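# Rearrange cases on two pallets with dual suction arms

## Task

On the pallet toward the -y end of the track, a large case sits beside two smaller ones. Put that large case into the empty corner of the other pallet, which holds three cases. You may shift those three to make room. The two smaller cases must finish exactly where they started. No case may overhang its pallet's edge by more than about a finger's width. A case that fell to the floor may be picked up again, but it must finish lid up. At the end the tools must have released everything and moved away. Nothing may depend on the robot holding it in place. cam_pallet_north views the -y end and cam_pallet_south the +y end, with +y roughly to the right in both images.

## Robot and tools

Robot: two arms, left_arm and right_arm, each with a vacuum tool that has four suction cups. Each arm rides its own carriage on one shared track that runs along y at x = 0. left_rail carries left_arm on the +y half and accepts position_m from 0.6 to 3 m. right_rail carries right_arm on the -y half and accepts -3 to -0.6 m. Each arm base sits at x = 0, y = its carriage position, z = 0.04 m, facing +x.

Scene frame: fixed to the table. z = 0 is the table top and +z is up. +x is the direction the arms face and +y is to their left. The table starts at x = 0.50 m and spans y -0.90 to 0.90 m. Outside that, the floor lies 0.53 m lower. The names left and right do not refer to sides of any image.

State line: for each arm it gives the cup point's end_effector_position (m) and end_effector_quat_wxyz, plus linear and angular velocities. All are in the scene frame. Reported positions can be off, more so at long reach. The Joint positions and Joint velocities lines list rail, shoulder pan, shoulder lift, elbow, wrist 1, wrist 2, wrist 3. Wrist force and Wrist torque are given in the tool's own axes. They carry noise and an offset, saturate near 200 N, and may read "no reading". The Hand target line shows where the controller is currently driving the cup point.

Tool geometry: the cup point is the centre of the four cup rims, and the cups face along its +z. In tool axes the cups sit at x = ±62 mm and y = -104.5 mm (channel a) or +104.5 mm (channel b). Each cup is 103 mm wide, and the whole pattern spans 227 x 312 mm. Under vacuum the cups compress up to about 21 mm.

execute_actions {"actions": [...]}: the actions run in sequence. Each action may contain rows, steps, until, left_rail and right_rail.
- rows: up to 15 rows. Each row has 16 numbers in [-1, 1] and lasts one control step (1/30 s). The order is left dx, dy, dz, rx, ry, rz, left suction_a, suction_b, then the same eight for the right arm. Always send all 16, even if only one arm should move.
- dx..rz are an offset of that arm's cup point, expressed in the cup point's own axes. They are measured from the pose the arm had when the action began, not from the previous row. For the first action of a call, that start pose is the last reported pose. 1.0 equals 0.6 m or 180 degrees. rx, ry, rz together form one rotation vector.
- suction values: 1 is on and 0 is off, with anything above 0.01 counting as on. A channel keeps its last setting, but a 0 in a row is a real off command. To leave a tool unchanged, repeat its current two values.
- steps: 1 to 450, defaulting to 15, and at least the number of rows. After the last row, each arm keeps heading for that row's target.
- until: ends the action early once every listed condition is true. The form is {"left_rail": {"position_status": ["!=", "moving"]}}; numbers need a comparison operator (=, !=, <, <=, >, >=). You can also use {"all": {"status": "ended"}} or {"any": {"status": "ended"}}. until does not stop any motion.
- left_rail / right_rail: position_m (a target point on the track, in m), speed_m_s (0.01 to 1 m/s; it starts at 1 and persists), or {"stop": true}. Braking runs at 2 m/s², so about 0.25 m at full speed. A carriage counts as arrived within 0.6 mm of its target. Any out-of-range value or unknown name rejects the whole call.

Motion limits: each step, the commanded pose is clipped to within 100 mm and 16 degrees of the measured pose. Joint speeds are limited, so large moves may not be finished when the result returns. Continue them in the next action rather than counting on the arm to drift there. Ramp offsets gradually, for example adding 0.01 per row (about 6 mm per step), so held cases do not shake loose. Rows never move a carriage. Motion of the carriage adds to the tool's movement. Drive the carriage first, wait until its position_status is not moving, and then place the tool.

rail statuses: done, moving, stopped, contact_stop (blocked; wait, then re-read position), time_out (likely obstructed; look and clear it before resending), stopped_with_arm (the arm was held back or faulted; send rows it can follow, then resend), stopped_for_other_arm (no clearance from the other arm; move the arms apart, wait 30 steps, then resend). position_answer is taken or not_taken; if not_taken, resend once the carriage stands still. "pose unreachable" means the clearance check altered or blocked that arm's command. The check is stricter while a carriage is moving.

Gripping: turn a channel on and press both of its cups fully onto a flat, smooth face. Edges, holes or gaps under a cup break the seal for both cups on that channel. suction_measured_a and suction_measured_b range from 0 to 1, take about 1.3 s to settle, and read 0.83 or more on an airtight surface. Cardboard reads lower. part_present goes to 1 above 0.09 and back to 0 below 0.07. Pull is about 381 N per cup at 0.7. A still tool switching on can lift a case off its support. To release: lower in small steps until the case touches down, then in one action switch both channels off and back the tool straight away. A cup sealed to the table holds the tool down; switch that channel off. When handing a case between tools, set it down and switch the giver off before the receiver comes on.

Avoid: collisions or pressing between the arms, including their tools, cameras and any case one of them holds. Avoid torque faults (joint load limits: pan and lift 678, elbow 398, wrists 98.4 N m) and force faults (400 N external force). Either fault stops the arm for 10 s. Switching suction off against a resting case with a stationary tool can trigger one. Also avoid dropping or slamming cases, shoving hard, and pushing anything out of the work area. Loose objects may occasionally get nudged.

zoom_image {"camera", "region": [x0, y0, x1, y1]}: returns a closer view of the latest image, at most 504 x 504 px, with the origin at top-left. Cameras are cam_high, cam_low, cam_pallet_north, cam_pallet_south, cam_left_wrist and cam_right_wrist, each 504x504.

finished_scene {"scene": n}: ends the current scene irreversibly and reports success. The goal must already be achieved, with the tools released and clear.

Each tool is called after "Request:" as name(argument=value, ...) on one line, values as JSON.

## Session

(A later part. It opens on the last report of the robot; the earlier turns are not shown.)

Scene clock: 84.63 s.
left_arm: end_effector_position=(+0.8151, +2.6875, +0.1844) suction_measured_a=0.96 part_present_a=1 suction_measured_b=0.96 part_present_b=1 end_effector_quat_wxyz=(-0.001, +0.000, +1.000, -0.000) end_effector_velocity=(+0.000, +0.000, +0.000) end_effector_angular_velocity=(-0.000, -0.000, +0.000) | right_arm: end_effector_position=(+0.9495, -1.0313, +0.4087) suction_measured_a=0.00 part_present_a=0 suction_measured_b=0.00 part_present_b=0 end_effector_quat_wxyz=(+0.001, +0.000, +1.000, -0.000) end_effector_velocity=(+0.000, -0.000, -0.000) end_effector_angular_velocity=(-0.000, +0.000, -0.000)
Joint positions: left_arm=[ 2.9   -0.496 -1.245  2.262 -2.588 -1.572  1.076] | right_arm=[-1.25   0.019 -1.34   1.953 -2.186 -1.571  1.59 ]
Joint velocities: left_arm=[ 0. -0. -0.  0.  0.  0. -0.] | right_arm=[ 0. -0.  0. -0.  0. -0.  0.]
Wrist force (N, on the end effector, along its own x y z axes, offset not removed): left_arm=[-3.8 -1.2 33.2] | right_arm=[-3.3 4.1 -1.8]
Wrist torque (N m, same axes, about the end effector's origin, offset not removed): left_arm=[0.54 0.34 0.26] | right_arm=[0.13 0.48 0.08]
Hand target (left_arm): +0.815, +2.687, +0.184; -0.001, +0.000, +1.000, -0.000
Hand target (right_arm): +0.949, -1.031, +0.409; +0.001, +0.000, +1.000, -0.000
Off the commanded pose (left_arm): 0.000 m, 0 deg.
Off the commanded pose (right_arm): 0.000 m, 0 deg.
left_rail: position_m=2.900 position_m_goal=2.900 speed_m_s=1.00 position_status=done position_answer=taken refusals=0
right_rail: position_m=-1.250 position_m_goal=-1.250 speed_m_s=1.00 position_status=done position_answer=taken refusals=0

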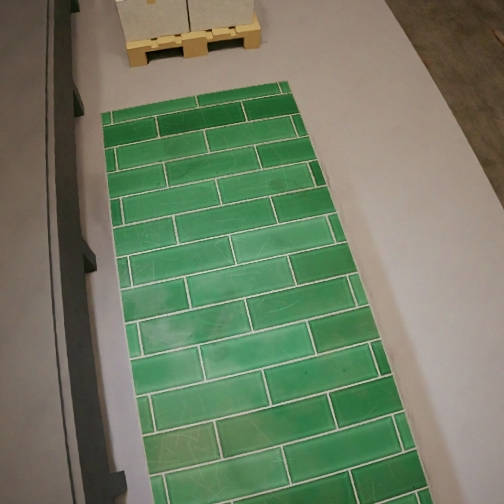

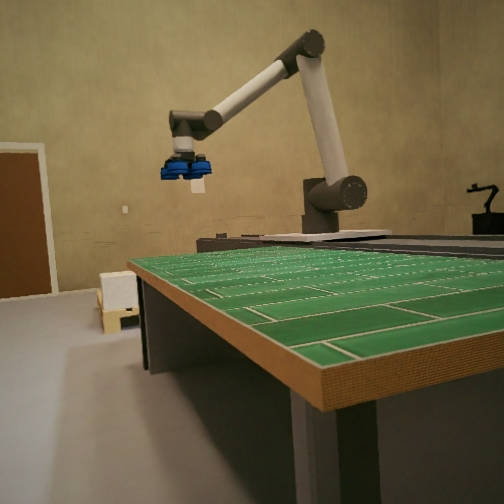

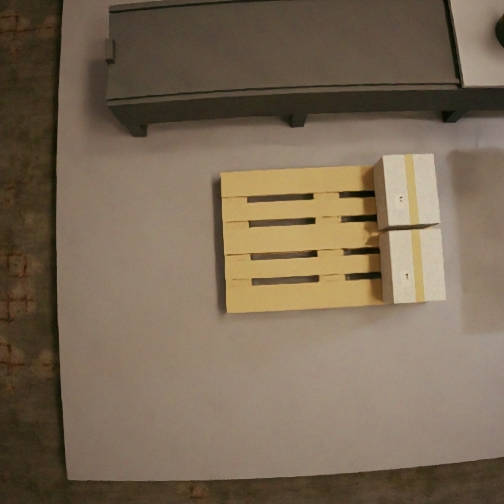

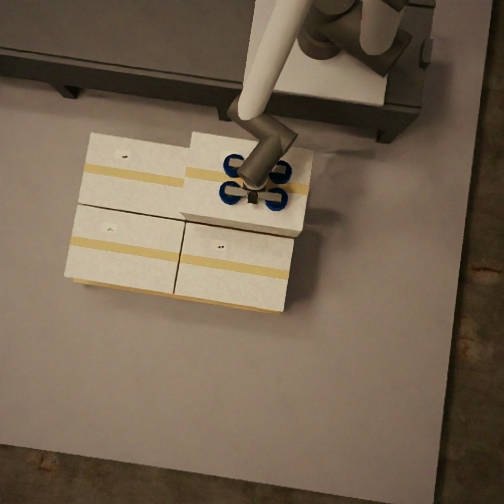

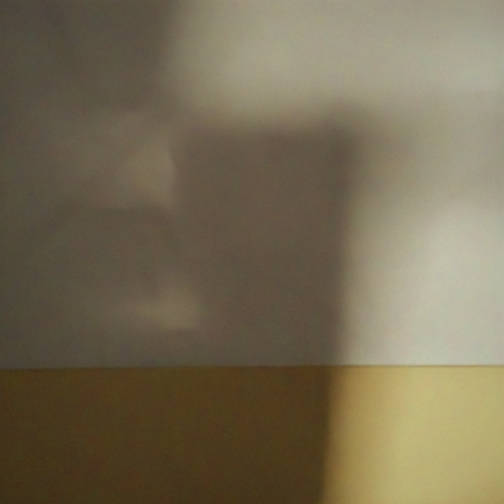

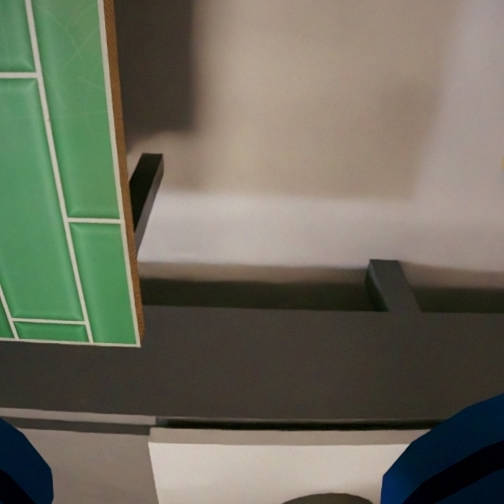

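Request:
execute_actions(actions=[{"rows": [[0,0,0.002,0,0,0,1,1,0,0,0,0,0,0,0,0],[0,0,0.005,0,0,0,1,1,0,0,0,0,0,0,0,0],[0,0,0.009,0,0,0,1,1,0,0,0,0,0,0,0,0],[0,0,0.014,0,0,0,1,1,0,0,0,0,0,0,0,0],[0,0,0.019,0,0,0,1,1,0,0,0,0,0,0,0,0],[0,0,0.024,0,0,0,1,1,0,0,0,0,0,0,0,0],[0,0,0.029,0,0,0,1,1,0,0,0,0,0,0,0,0],[0,0,0.034,0,0,0,1,1,0,0,0,0,0,0,0,0],[0,0,0.039,0,0,0,1,1,0,0,0,0,0,0,0,0],[0,0,0.044,0,0,0,1,1,0,0,0,0,0,0,0,0],[0,0,0.049,0,0,0,1,1,0,0,0,0,0,0,0,0],[0,0,0.054,0,0,0,1,1,0,0,0,0,0,0,0,0],[0,0,0.059,0,0,0,1,1,0,0,0,0,0,0,0,0],[0,0,0.063,0,0,0,1,1,0,0,0,0,0,0,0,0],[0,0,0.066,0,0,0,1,1,0,0,0,0,0,0,0,0]], "steps": 20}])

Scene clock: 85.70 s.
left_arm: end_effector_position=(+0.8149, +2.6876, +0.1466) suction_measured_a=0.96 part_present_a=1 suction_measured_b=0.96 part_present_b=1 end_effector_quat_wxyz=(-0.001, +0.000, +1.000, -0.000) end_effector_velocity=(+0.002, -0.001, -0.021) end_effector_angular_velocity=(-0.001, -0.003, -0.000) | right_arm: end_effector_position=(+0.9495, -1.0313, +0.4087) suction_measured_a=0.00 part_present_a=0 suction_measured_b=0.00 part_present_b=0 end_effector_quat_wxyz=(+0.001, +0.000, +1.000, -0.000) end_effector_velocity=(+0.000, -0.000, -0.000) end_effector_angular_velocity=(+0.000, +0.000, -0.000)
Joint positions: left_arm=[ 2.9   -0.496 -1.195  2.276 -2.651 -1.572  1.076] | right_arm=[-1.25   0.019 -1.34   1.953 -2.186 -1.571  1.59 ]
Joint velocities: left_arm=[ 0.     0.     0.03   0.005 -0.039 -0.     0.   ] | right_arm=[ 0. -0.  0. -0.  0.  0. -0.]
Wrist force (N, on the end effector, along its own x y z axes, offset not removed): left_arm=[-5.4 -3.2 43.3] | right_arm=[-2.0 11.7 3.8]
Wrist torque (N m, same axes, about the end effector's origin, offset not removed): left_arm=[0.41 0.42 0.11] | right_arm=[1.02 0.61 0.07]
Hand target (left_arm): +0.815, +2.687, +0.145; -0.001, +0.000, +1.000, -0.000
Hand target (right_arm): +0.949, -1.031, +0.409; +0.001, +0.000, +1.000, -0.000
Off the commanded pose (left_arm): 0.002 m, 0 deg.
Off the commanded pose (right_arm): 0.000 m, 0 deg.
left_rail: position_m=2.900 position_m_goal=2.900 speed_m_s=1.00 position_status=done position_answer=taken refusals=0
right_rail: position_m=-1.250 position_m_goal=-1.250 speed_m_s=1.00 position_status=done position_answer=taken refusals=0

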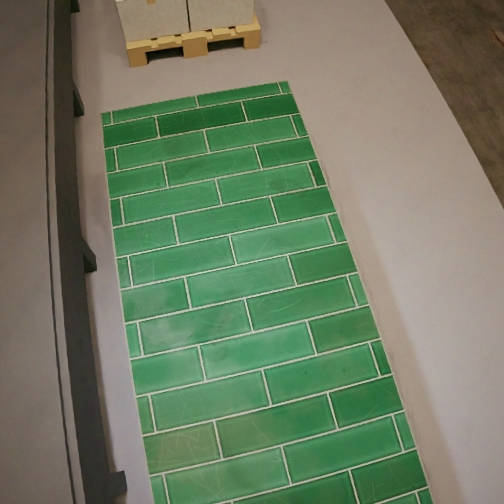

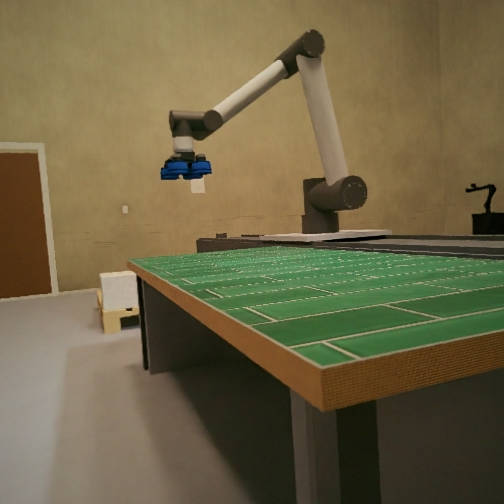

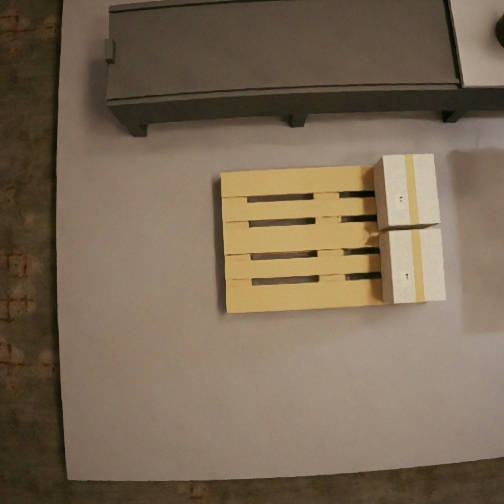

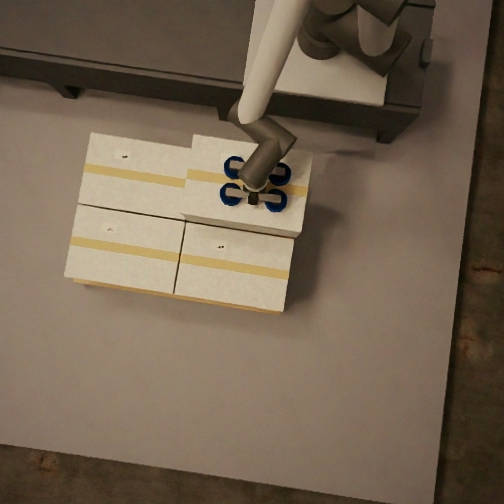

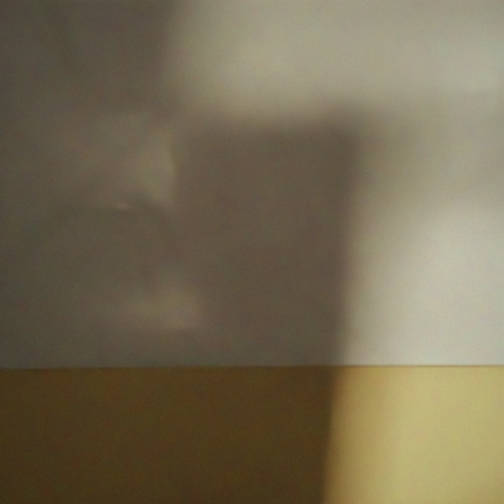

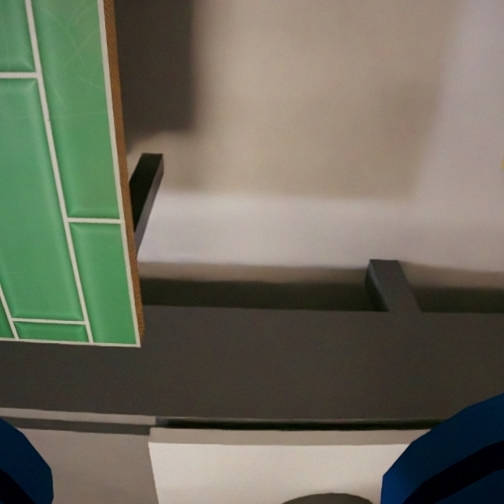

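Request:
zoom_image(camera="cam_pallet_south", region=[165, 130, 325, 290])

Region (165, 130, 325, 290) of cam_pallet_south's 504x504 image, scaled by 3.150, with more detail than that image has.

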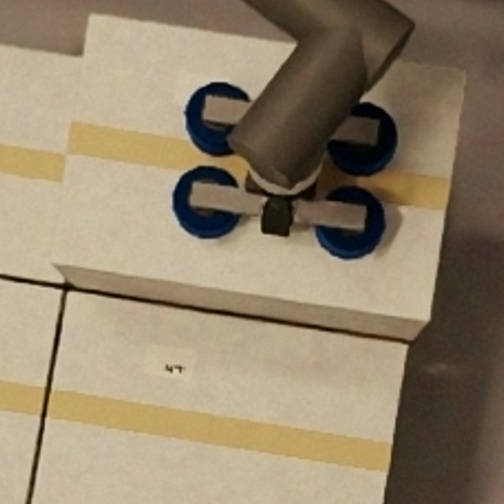

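Request:
execute_actions(actions=[{"rows": [[0,0,0.003,0,0,0,1,1,0,0,0,0,0,0,0,0],[0,0,0.009,0,0,0,1,1,0,0,0,0,0,0,0,0],[0,0,0.018,0,0,0,1,1,0,0,0,0,0,0,0,0],[0,0,0.030,0,0,0,1,1,0,0,0,0,0,0,0,0],[0,0,0.045,0,0,0,1,1,0,0,0,0,0,0,0,0],[0,0,0.062,0,0,0,1,1,0,0,0,0,0,0,0,0],[0,0,0.080,0,0,0,1,1,0,0,0,0,0,0,0,0],[0,0,0.098,0,0,0,1,1,0,0,0,0,0,0,0,0],[0,0,0.116,0,0,0,1,1,0,0,0,0,0,0,0,0],[0,0,0.134,0,0,0,1,1,0,0,0,0,0,0,0,0],[0,0,0.152,0,0,0,1,1,0,0,0,0,0,0,0,0],[0,0,0.170,0,0,0,1,1,0,0,0,0,0,0,0,0],[0,0,0.186,0,0,0,1,1,0,0,0,0,0,0,0,0],[0,0,0.198,0,0,0,1,1,0,0,0,0,0,0,0,0],[0,0,0.205,0,0,0,1,1,0,0,0,0,0,0,0,0]], "steps": 19}])

Scene clock: 87.53 s.
left_arm: end_effector_position=(+0.8129, +2.6884, +0.0334) suction_measured_a=0.96 part_present_a=1 suction_measured_b=0.96 part_present_b=1 end_effector_quat_wxyz=(-0.002, +0.000, +1.000, +0.000) end_effector_velocity=(+0.012, -0.006, -0.109) end_effector_angular_velocity=(-0.008, -0.015, +0.000) | right_arm: end_effector_position=(+0.9495, -1.0313, +0.4087) suction_measured_a=0.00 part_present_a=0 suction_measured_b=0.00 part_present_b=0 end_effector_quat_wxyz=(+0.001, +0.000, +1.000, -0.000) end_effector_velocity=(+0.000, +0.000, -0.000) end_effector_angular_velocity=(+0.000, +0.000, +0.000)
Joint positions: left_arm=[ 2.9   -0.496 -1.035  2.303 -2.835 -1.572  1.076] | right_arm=[-1.25   0.019 -1.34   1.953 -2.186 -1.571  1.59 ]
Joint velocities: left_arm=[ 0.     0.     0.17  -0.001 -0.186 -0.    -0.   ] | right_arm=[ 0. -0.  0.  0. -0.  0. -0.]
Wrist force (N, on the end effector, along its own x y z axes, offset not removed): left_arm=[-6.6 -1.1 59.3] | right_arm=[0.6 5.7 3.1]
Wrist torque (N m, same axes, about the end effector's origin, offset not removed): left_arm=[0.14 1.11 0.10] | right_arm=[0.31 -0.03 0.03]
Hand target (left_arm): +0.815, +2.688, +0.024; -0.001, +0.000, +1.000, -0.000
Hand target (right_arm): +0.949, -1.031, +0.409; +0.001, +0.000, +1.000, -0.000
Off the commanded pose (left_arm): 0.010 m, 0 deg.
Off the commanded pose (right_arm): 0.000 m, 0 deg.
left_rail: position_m=2.900 position_m_goal=2.900 speed_m_s=1.00 position_status=done position_answer=taken refusals=0
right_rail: position_m=-1.250 position_m_goal=-1.250 speed_m_s=1.00 position_status=done position_answer=taken refusals=0

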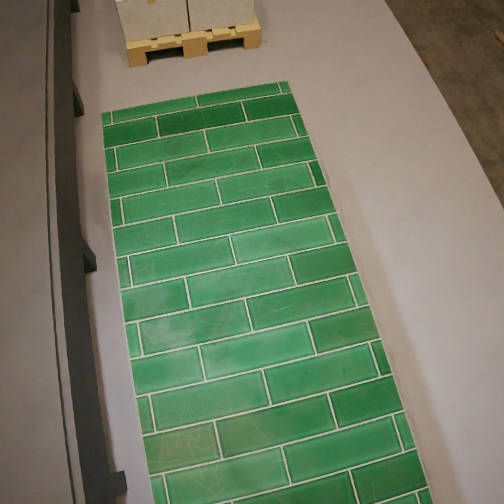

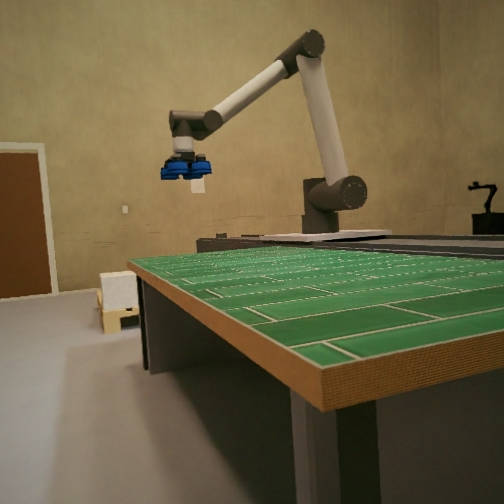

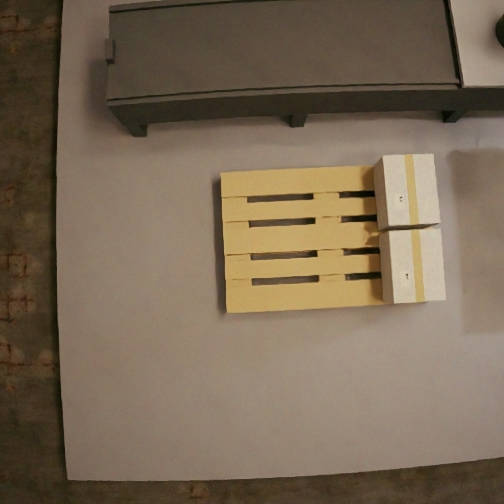

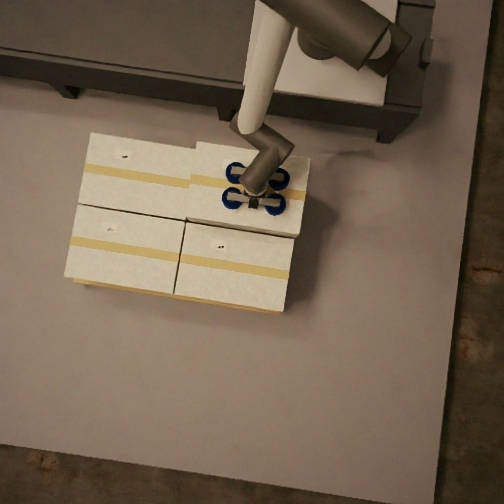

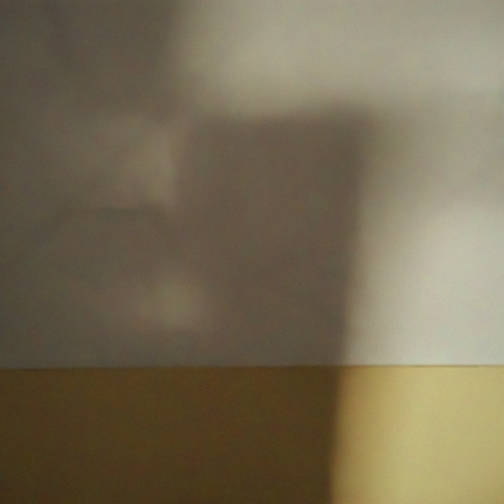

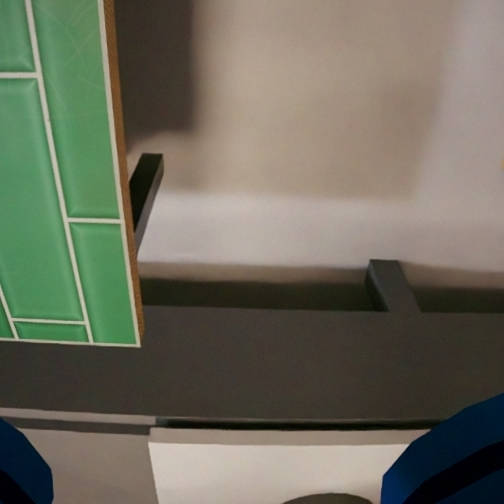

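Request:
execute_actions(actions=[])

Scene clock: 87.80 s.
left_arm: end_effector_position=(+0.8145, +2.6875, +0.0241) suction_measured_a=0.96 part_present_a=1 suction_measured_b=0.96 part_present_b=1 end_effector_quat_wxyz=(-0.001, +0.000, +1.000, -0.000) end_effector_velocity=(+0.001, -0.001, -0.005) end_effector_angular_velocity=(-0.001, -0.002, -0.001) | right_arm: end_effector_position=(+0.9495, -1.0313, +0.4087) suction_measured_a=0.00 part_present_a=0 suction_measured_b=0.00 part_present_b=0 end_effector_quat_wxyz=(+0.001, +0.000, +1.000, -0.000) end_effector_velocity=(+0.000, -0.000, -0.000) end_effector_angular_velocity=(-0.000, +0.000, +0.000)
Joint positions: left_arm=[ 2.9   -0.496 -1.021  2.302 -2.851 -1.572  1.076] | right_arm=[-1.25   0.019 -1.34   1.953 -2.186 -1.571  1.59 ]
Joint velocities: left_arm=[ 0.    -0.     0.008 -0.001 -0.01  -0.     0.001] | right_arm=[ 0. -0.  0. -0.  0. -0. -0.]
Wrist force (N, on the end effector, along its own x y z axes, offset not removed): left_arm=[-3.8 -2.8 37.7] | right_arm=[-2.2 -2.8 -5.3]
Wrist torque (N m, same axes, about the end effector's origin, offset not removed): left_arm=[0.33 0.24 0.11] | right_arm=[-1.08 0.55 0.05]
Hand target (left_arm): +0.815, +2.688, +0.024; -0.001, +0.000, +1.000, -0.000
Hand target (right_arm): +0.949, -1.031, +0.409; +0.001, +0.000, +1.000, -0.000
Off the commanded pose (left_arm): 0.001 m, 0 deg.
Off the commanded pose (right_arm): 0.000 m, 0 deg.
left_rail: position_m=2.900 position_m_goal=2.900 speed_m_s=1.00 position_status=done position_answer=taken refusals=0
right_rail: position_m=-1.250 position_m_goal=-1.250 speed_m_s=1.00 position_status=done position_answer=taken refusals=0

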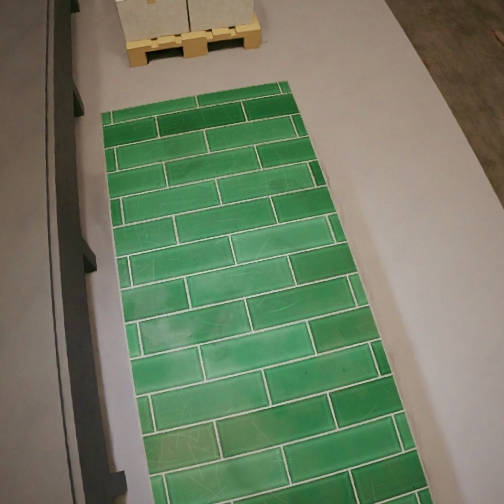

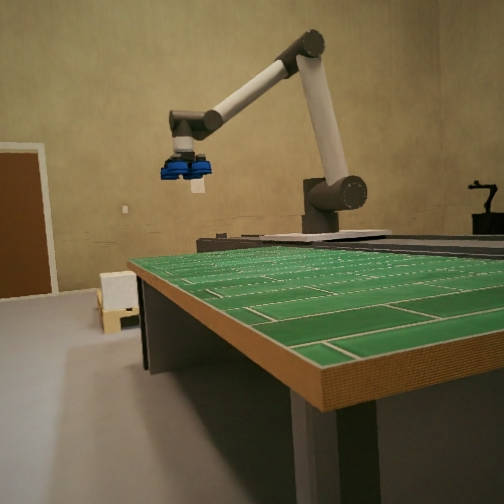

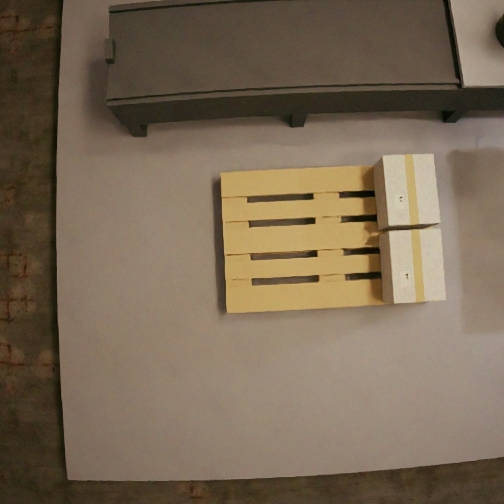

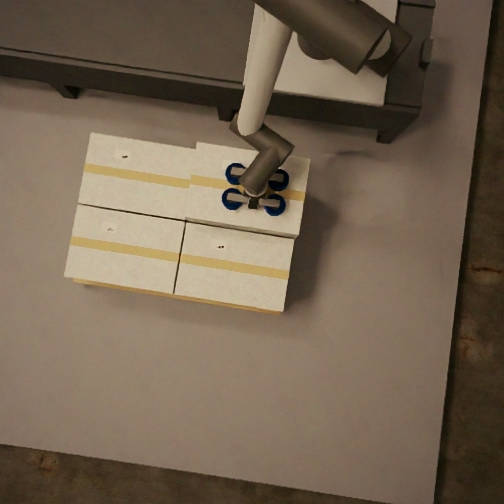

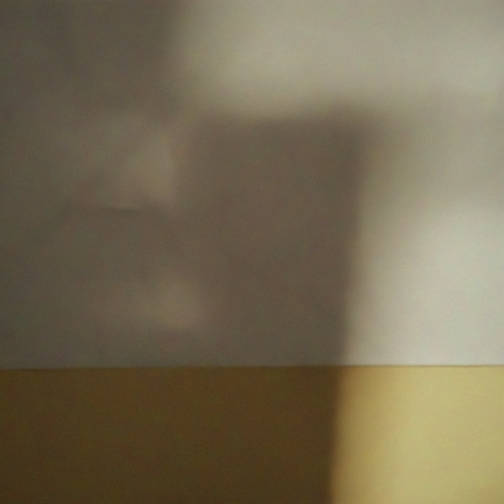

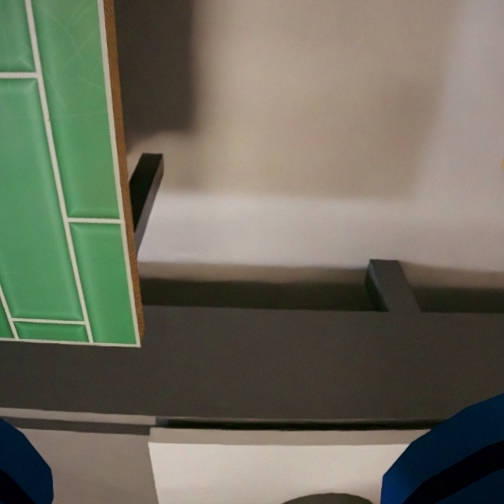

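Request:
zoom_image(camera="cam_pallet_south", region=[175, 130, 325, 280])

Request:
zoom_image(camera="cam_pallet_south", region=[175, 190, 255, 270])

Region (175, 130, 325, 280) of cam_pallet_south's 504x504 image, scaled by 3.360, with more detail than that image has.

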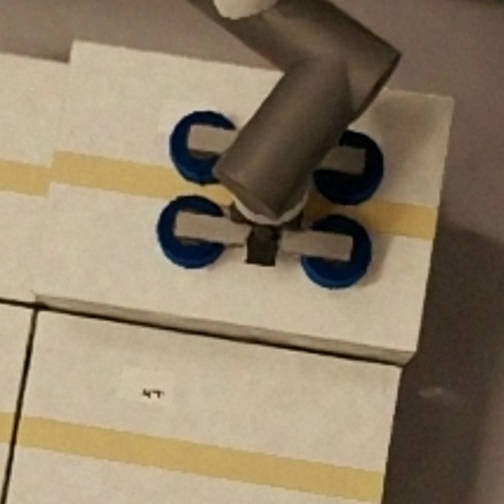

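Region (175, 190, 255, 270) of cam_pallet_south's 504x504 image, scaled by 6.300, with more detail than that image has.

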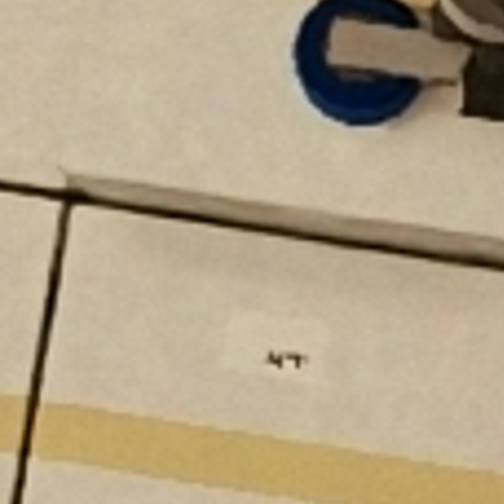

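Request:
execute_actions(actions=[{"rows": [[0,0,0.003,0,0,0,1,1,0,0,0,0,0,0,0,0],[0,0,0.009,0,0,0,1,1,0,0,0,0,0,0,0,0],[0,0,0.018,0,0,0,1,1,0,0,0,0,0,0,0,0],[0,0,0.030,0,0,0,1,1,0,0,0,0,0,0,0,0],[0,0,0.045,0,0,0,1,1,0,0,0,0,0,0,0,0],[-0.001,0,0.062,0,0,0,1,1,0,0,0,0,0,0,0,0],[-0.001,0,0.080,0,0,0,1,1,0,0,0,0,0,0,0,0],[-0.002,0,0.098,0,0,0,1,1,0,0,0,0,0,0,0,0],[-0.002,0,0.116,0,0,0,1,1,0,0,0,0,0,0,0,0],[-0.003,0,0.134,0,0,0,1,1,0,0,0,0,0,0,0,0],[-0.003,0,0.152,0,0,0,1,1,0,0,0,0,0,0,0,0],[-0.004,0,0.169,0,0,0,1,1,0,0,0,0,0,0,0,0],[-0.004,0,0.184,0,0,0,1,1,0,0,0,0,0,0,0,0],[-0.005,0,0.196,0,0,0,1,1,0,0,0,0,0,0,0,0],[-0.005,0,0.205,0,0,0,1,1,0,0,0,0,0,0,0,0]], "steps": 20}])

Request:
execute_actions(actions=[])

Scene clock: 89.40 s.
left_arm: end_effector_position=(+0.8157, +2.6881, -0.0919) suction_measured_a=0.96 part_present_a=1 suction_measured_b=0.96 part_present_b=1 end_effector_quat_wxyz=(-0.002, +0.000, +1.000, +0.000) end_effector_velocity=(+0.015, -0.006, -0.078) end_effector_angular_velocity=(-0.007, -0.013, -0.000) | right_arm: end_effector_position=(+0.9495, -1.0313, +0.4087) suction_measured_a=0.00 part_present_a=0 suction_measured_b=0.00 part_present_b=0 end_effector_quat_wxyz=(+0.001, +0.000, +1.000, -0.000) end_effector_velocity=(+0.000, -0.000, -0.000) end_effector_angular_velocity=(+0.000, +0.000, -0.000)
Joint positions: left_arm=[ 2.9   -0.495 -0.844  2.295 -3.019 -1.572  1.077] | right_arm=[-1.25   0.019 -1.34   1.953 -2.186 -1.571  1.59 ]
Joint velocities: left_arm=[ 0.     0.003  0.126 -0.03  -0.111 -0.     0.003] | right_arm=[ 0. -0.  0. -0.  0.  0. -0.]
Wrist force (N, on the end effector, along its own x y z axes, offset not removed): left_arm=[-8.6 -2.5 51.2] | right_arm=[-4.1 -0.4 -1.0]
Wrist torque (N m, same axes, about the end effector's origin, offset not removed): left_arm=[0.48 0.41 0.15] | right_arm=[-0.56 0.55 0.07]
Hand target (left_arm): +0.817, +2.687, -0.099; -0.001, +0.000, +1.000, -0.000
Hand target (right_arm): +0.949, -1.031, +0.409; +0.001, +0.000, +1.000, -0.000
Off the commanded pose (left_arm): 0.007 m, 0 deg.
Off the commanded pose (right_arm): 0.000 m, 0 deg.
left_rail: position_m=2.900 position_m_goal=2.900 speed_m_s=1.00 position_status=done position_answer=taken refusals=0
right_rail: position_m=-1.250 position_m_goal=-1.250 speed_m_s=1.00 position_status=done position_answer=taken refusals=0

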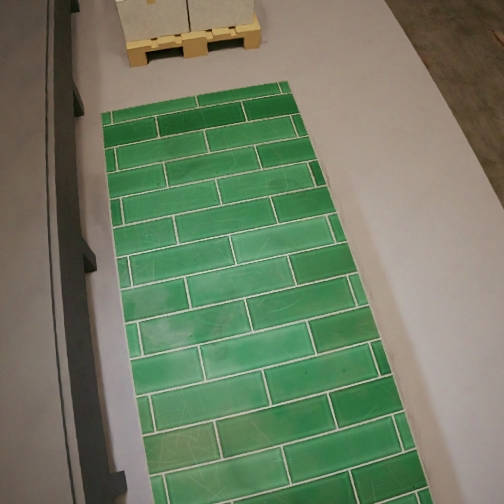

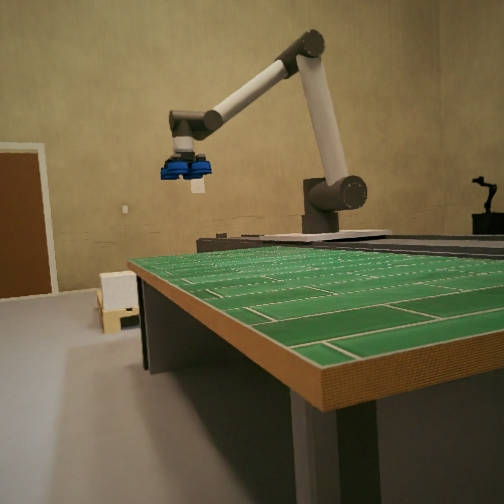

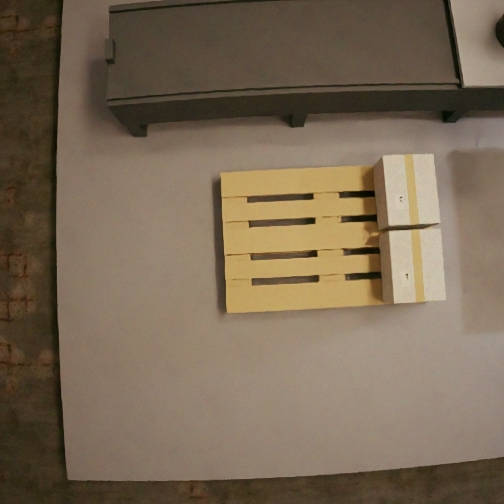

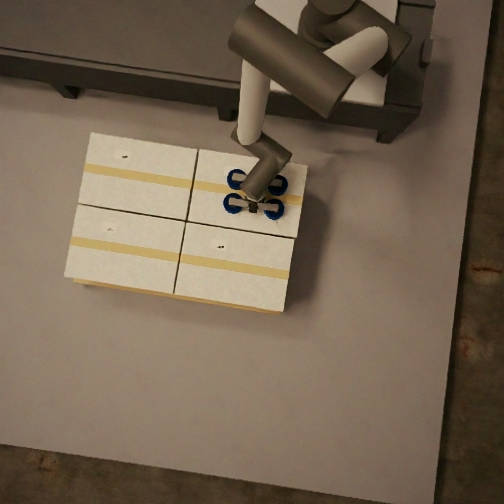

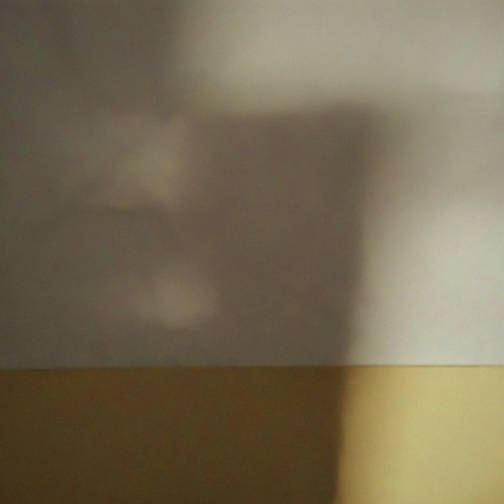

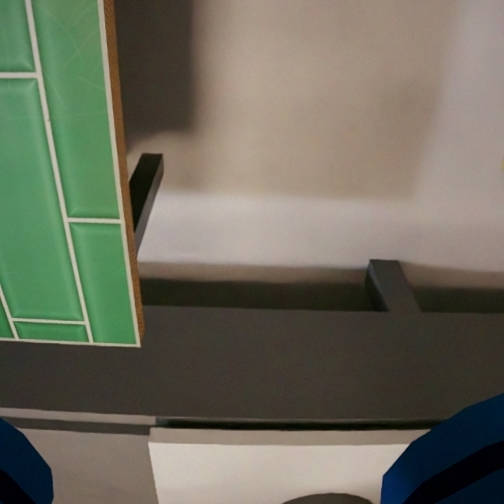

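Scene clock: 89.40 s.
left_arm: end_effector_position=(+0.8157, +2.6881, -0.0919) suction_measured_a=0.96 part_present_a=1 suction_measured_b=0.96 part_present_b=1 end_effector_quat_wxyz=(-0.002, +0.000, +1.000, +0.000) end_effector_velocity=(+0.015, -0.006, -0.078) end_effector_angular_velocity=(-0.007, -0.013, -0.000) | right_arm: end_effector_position=(+0.9495, -1.0313, +0.4087) suction_measured_a=0.00 part_present_a=0 suction_measured_b=0.00 part_present_b=0 end_effector_quat_wxyz=(+0.001, +0.000, +1.000, -0.000) end_effector_velocity=(+0.000, -0.000, -0.000) end_effector_angular_velocity=(+0.000, +0.000, -0.000)
Joint positions: left_arm=[ 2.9   -0.495 -0.844  2.295 -3.019 -1.572  1.077] | right_arm=[-1.25   0.019 -1.34   1.953 -2.186 -1.571  1.59 ]
Joint velocities: left_arm=[ 0.     0.003  0.126 -0.03  -0.111 -0.     0.003] | right_arm=[ 0. -0.  0. -0.  0.  0. -0.]
Wrist force (N, on the end effector, along its own x y z axes, offset not removed): left_arm=[-8.6 -2.5 51.2] | right_arm=[-4.1 -0.4 -1.0]
Wrist torque (N m, same axes, about the end effector's origin, offset not removed): left_arm=[0.48 0.41 0.15] | right_arm=[-0.56 0.55 0.07]
Hand target (left_arm): +0.817, +2.687, -0.099; -0.001, +0.000, +1.000, -0.000
Hand target (right_arm): +0.949, -1.031, +0.409; +0.001, +0.000, +1.000, -0.000
Off the commanded pose (left_arm): 0.007 m, 0 deg.
Off the commanded pose (right_arm): 0.000 m, 0 deg.
left_rail: position_m=2.900 position_m_goal=2.900 speed_m_s=1.00 position_status=done position_answer=taken refusals=0
right_rail: position_m=-1.250 position_m_goal=-1.250 speed_m_s=1.00 position_status=done position_answer=taken refusals=0

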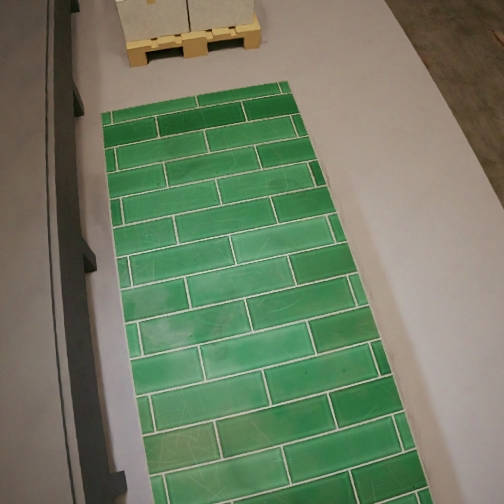

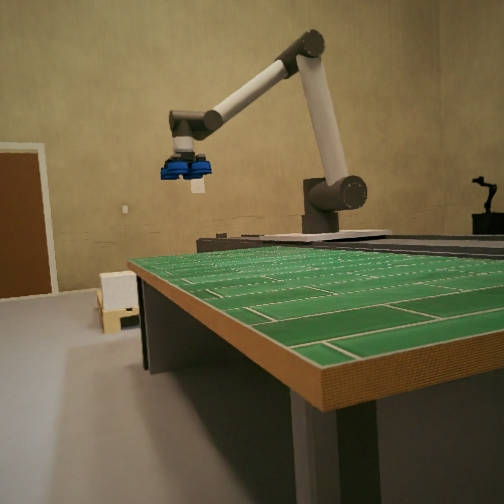

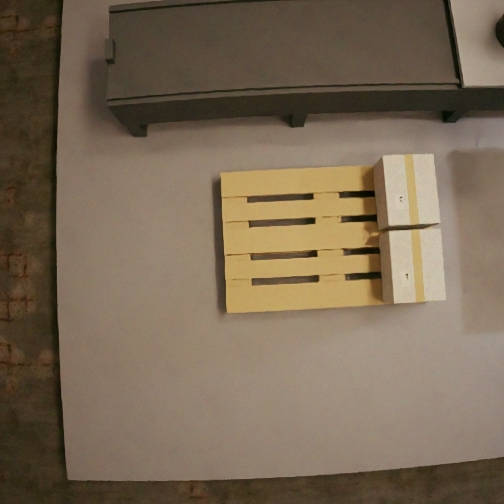

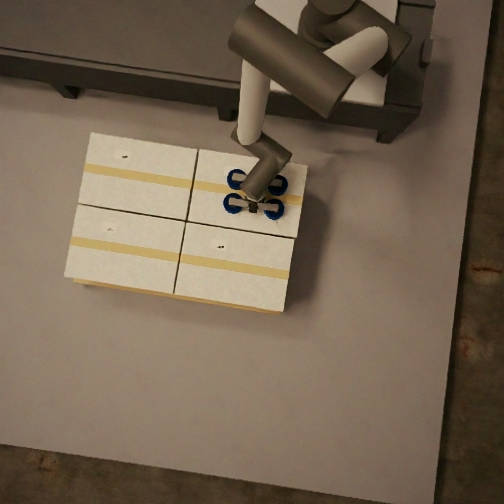

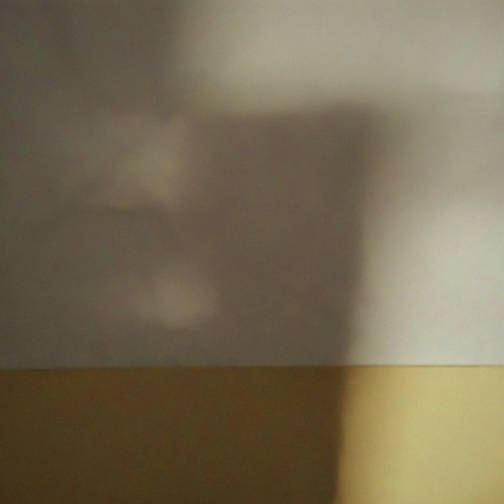

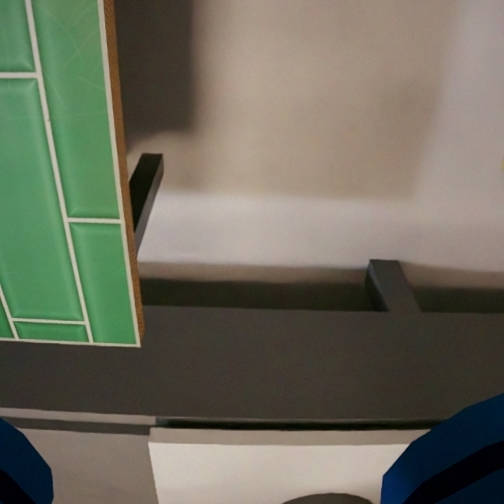

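Request:
execute_actions(actions=[])

Request:
zoom_image(camera="cam_pallet_south", region=[175, 130, 325, 280])

Scene clock: 89.57 s.
left_arm: end_effector_position=(+0.8170, +2.6876, -0.0979) suction_measured_a=0.96 part_present_a=1 suction_measured_b=0.96 part_present_b=1 end_effector_quat_wxyz=(-0.001, +0.000, +1.000, -0.000) end_effector_velocity=(+0.003, -0.001, -0.012) end_effector_angular_velocity=(-0.001, -0.003, +0.000) | right_arm: end_effector_position=(+0.9495, -1.0313, +0.4087) suction_measured_a=0.00 part_present_a=0 suction_measured_b=0.00 part_present_b=0 end_effector_quat_wxyz=(+0.001, +0.000, +1.000, -0.000) end_effector_velocity=(+0.000, -0.000, -0.000) end_effector_angular_velocity=(+0.000, +0.000, -0.000)
Joint positions: left_arm=[ 2.9   -0.494 -0.834  2.292 -3.027 -1.572  1.077] | right_arm=[-1.25   0.019 -1.34   1.953 -2.186 -1.571  1.59 ]
Joint velocities: left_arm=[ 0.     0.001  0.019 -0.005 -0.017 -0.     0.001] | right_arm=[ 0. -0.  0. -0.  0.  0. -0.]
Wrist force (N, on the end effector, along its own x y z axes, offset not removed): left_arm=[-8.3 0.2 40.0] | right_arm=[-1.0 4.0 -3.6]
Wrist torque (N m, same axes, about the end effector's origin, offset not removed): left_arm=[0.65 0.68 0.10] | right_arm=[-0.14 0.30 0.10]
Hand target (left_arm): +0.817, +2.687, -0.099; -0.001, +0.000, +1.000, -0.000
Hand target (right_arm): +0.949, -1.031, +0.409; +0.001, +0.000, +1.000, -0.000
Off the commanded pose (left_arm): 0.001 m, 0 deg.
Off the commanded pose (right_arm): 0.000 m, 0 deg.
left_rail: position_m=2.900 position_m_goal=2.900 speed_m_s=1.00 position_status=done position_answer=taken refusals=0
right_rail: position_m=-1.250 position_m_goal=-1.250 speed_m_s=1.00 position_status=done position_answer=taken refusals=0

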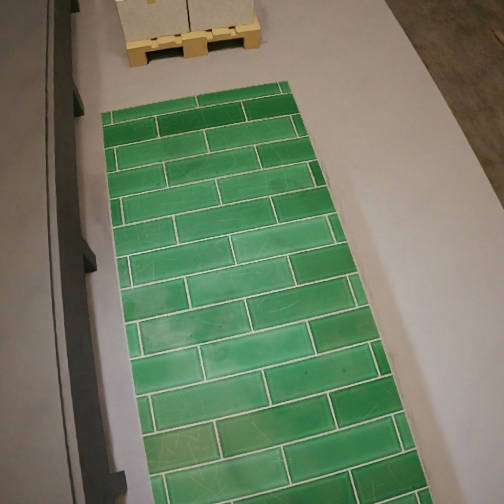

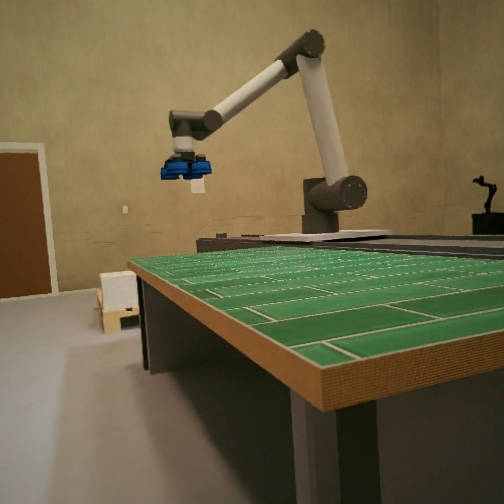

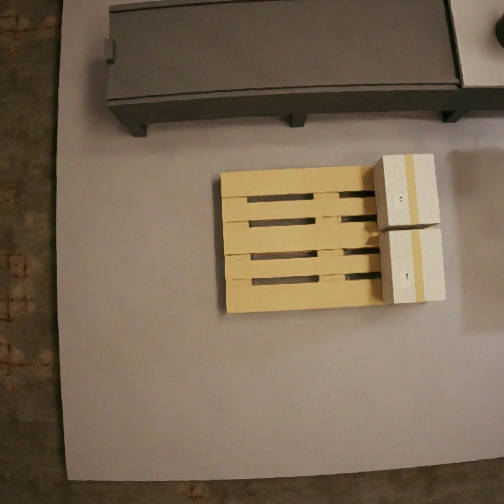

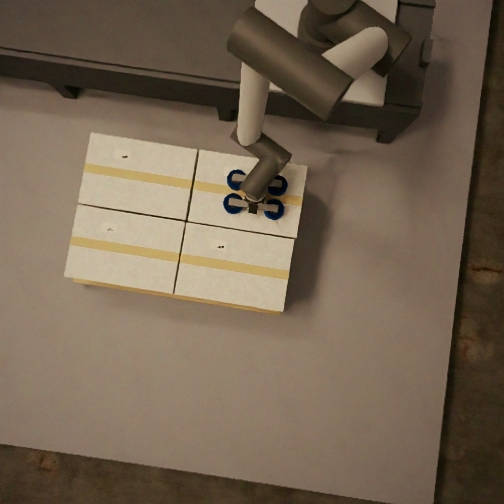

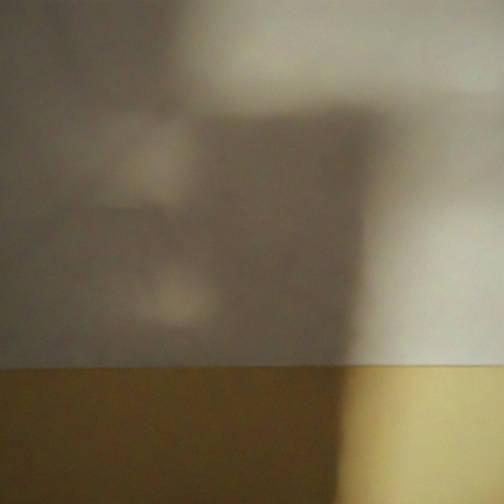

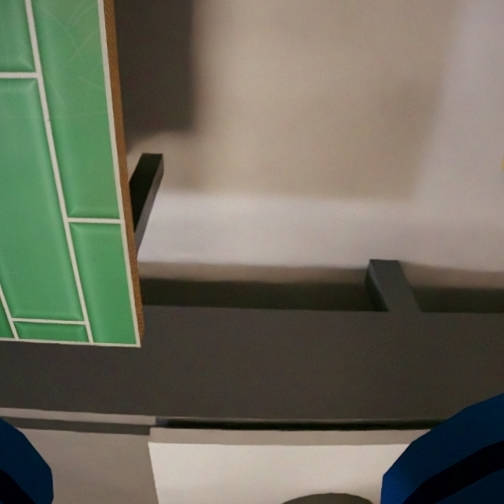

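Region (175, 130, 325, 280) of cam_pallet_south's 504x504 image, scaled by 3.360, with more detail than that image has.

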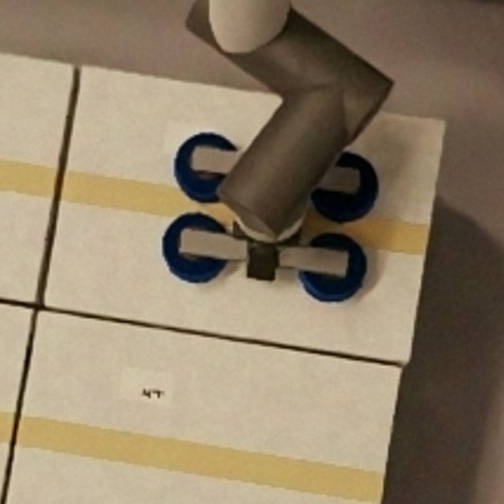

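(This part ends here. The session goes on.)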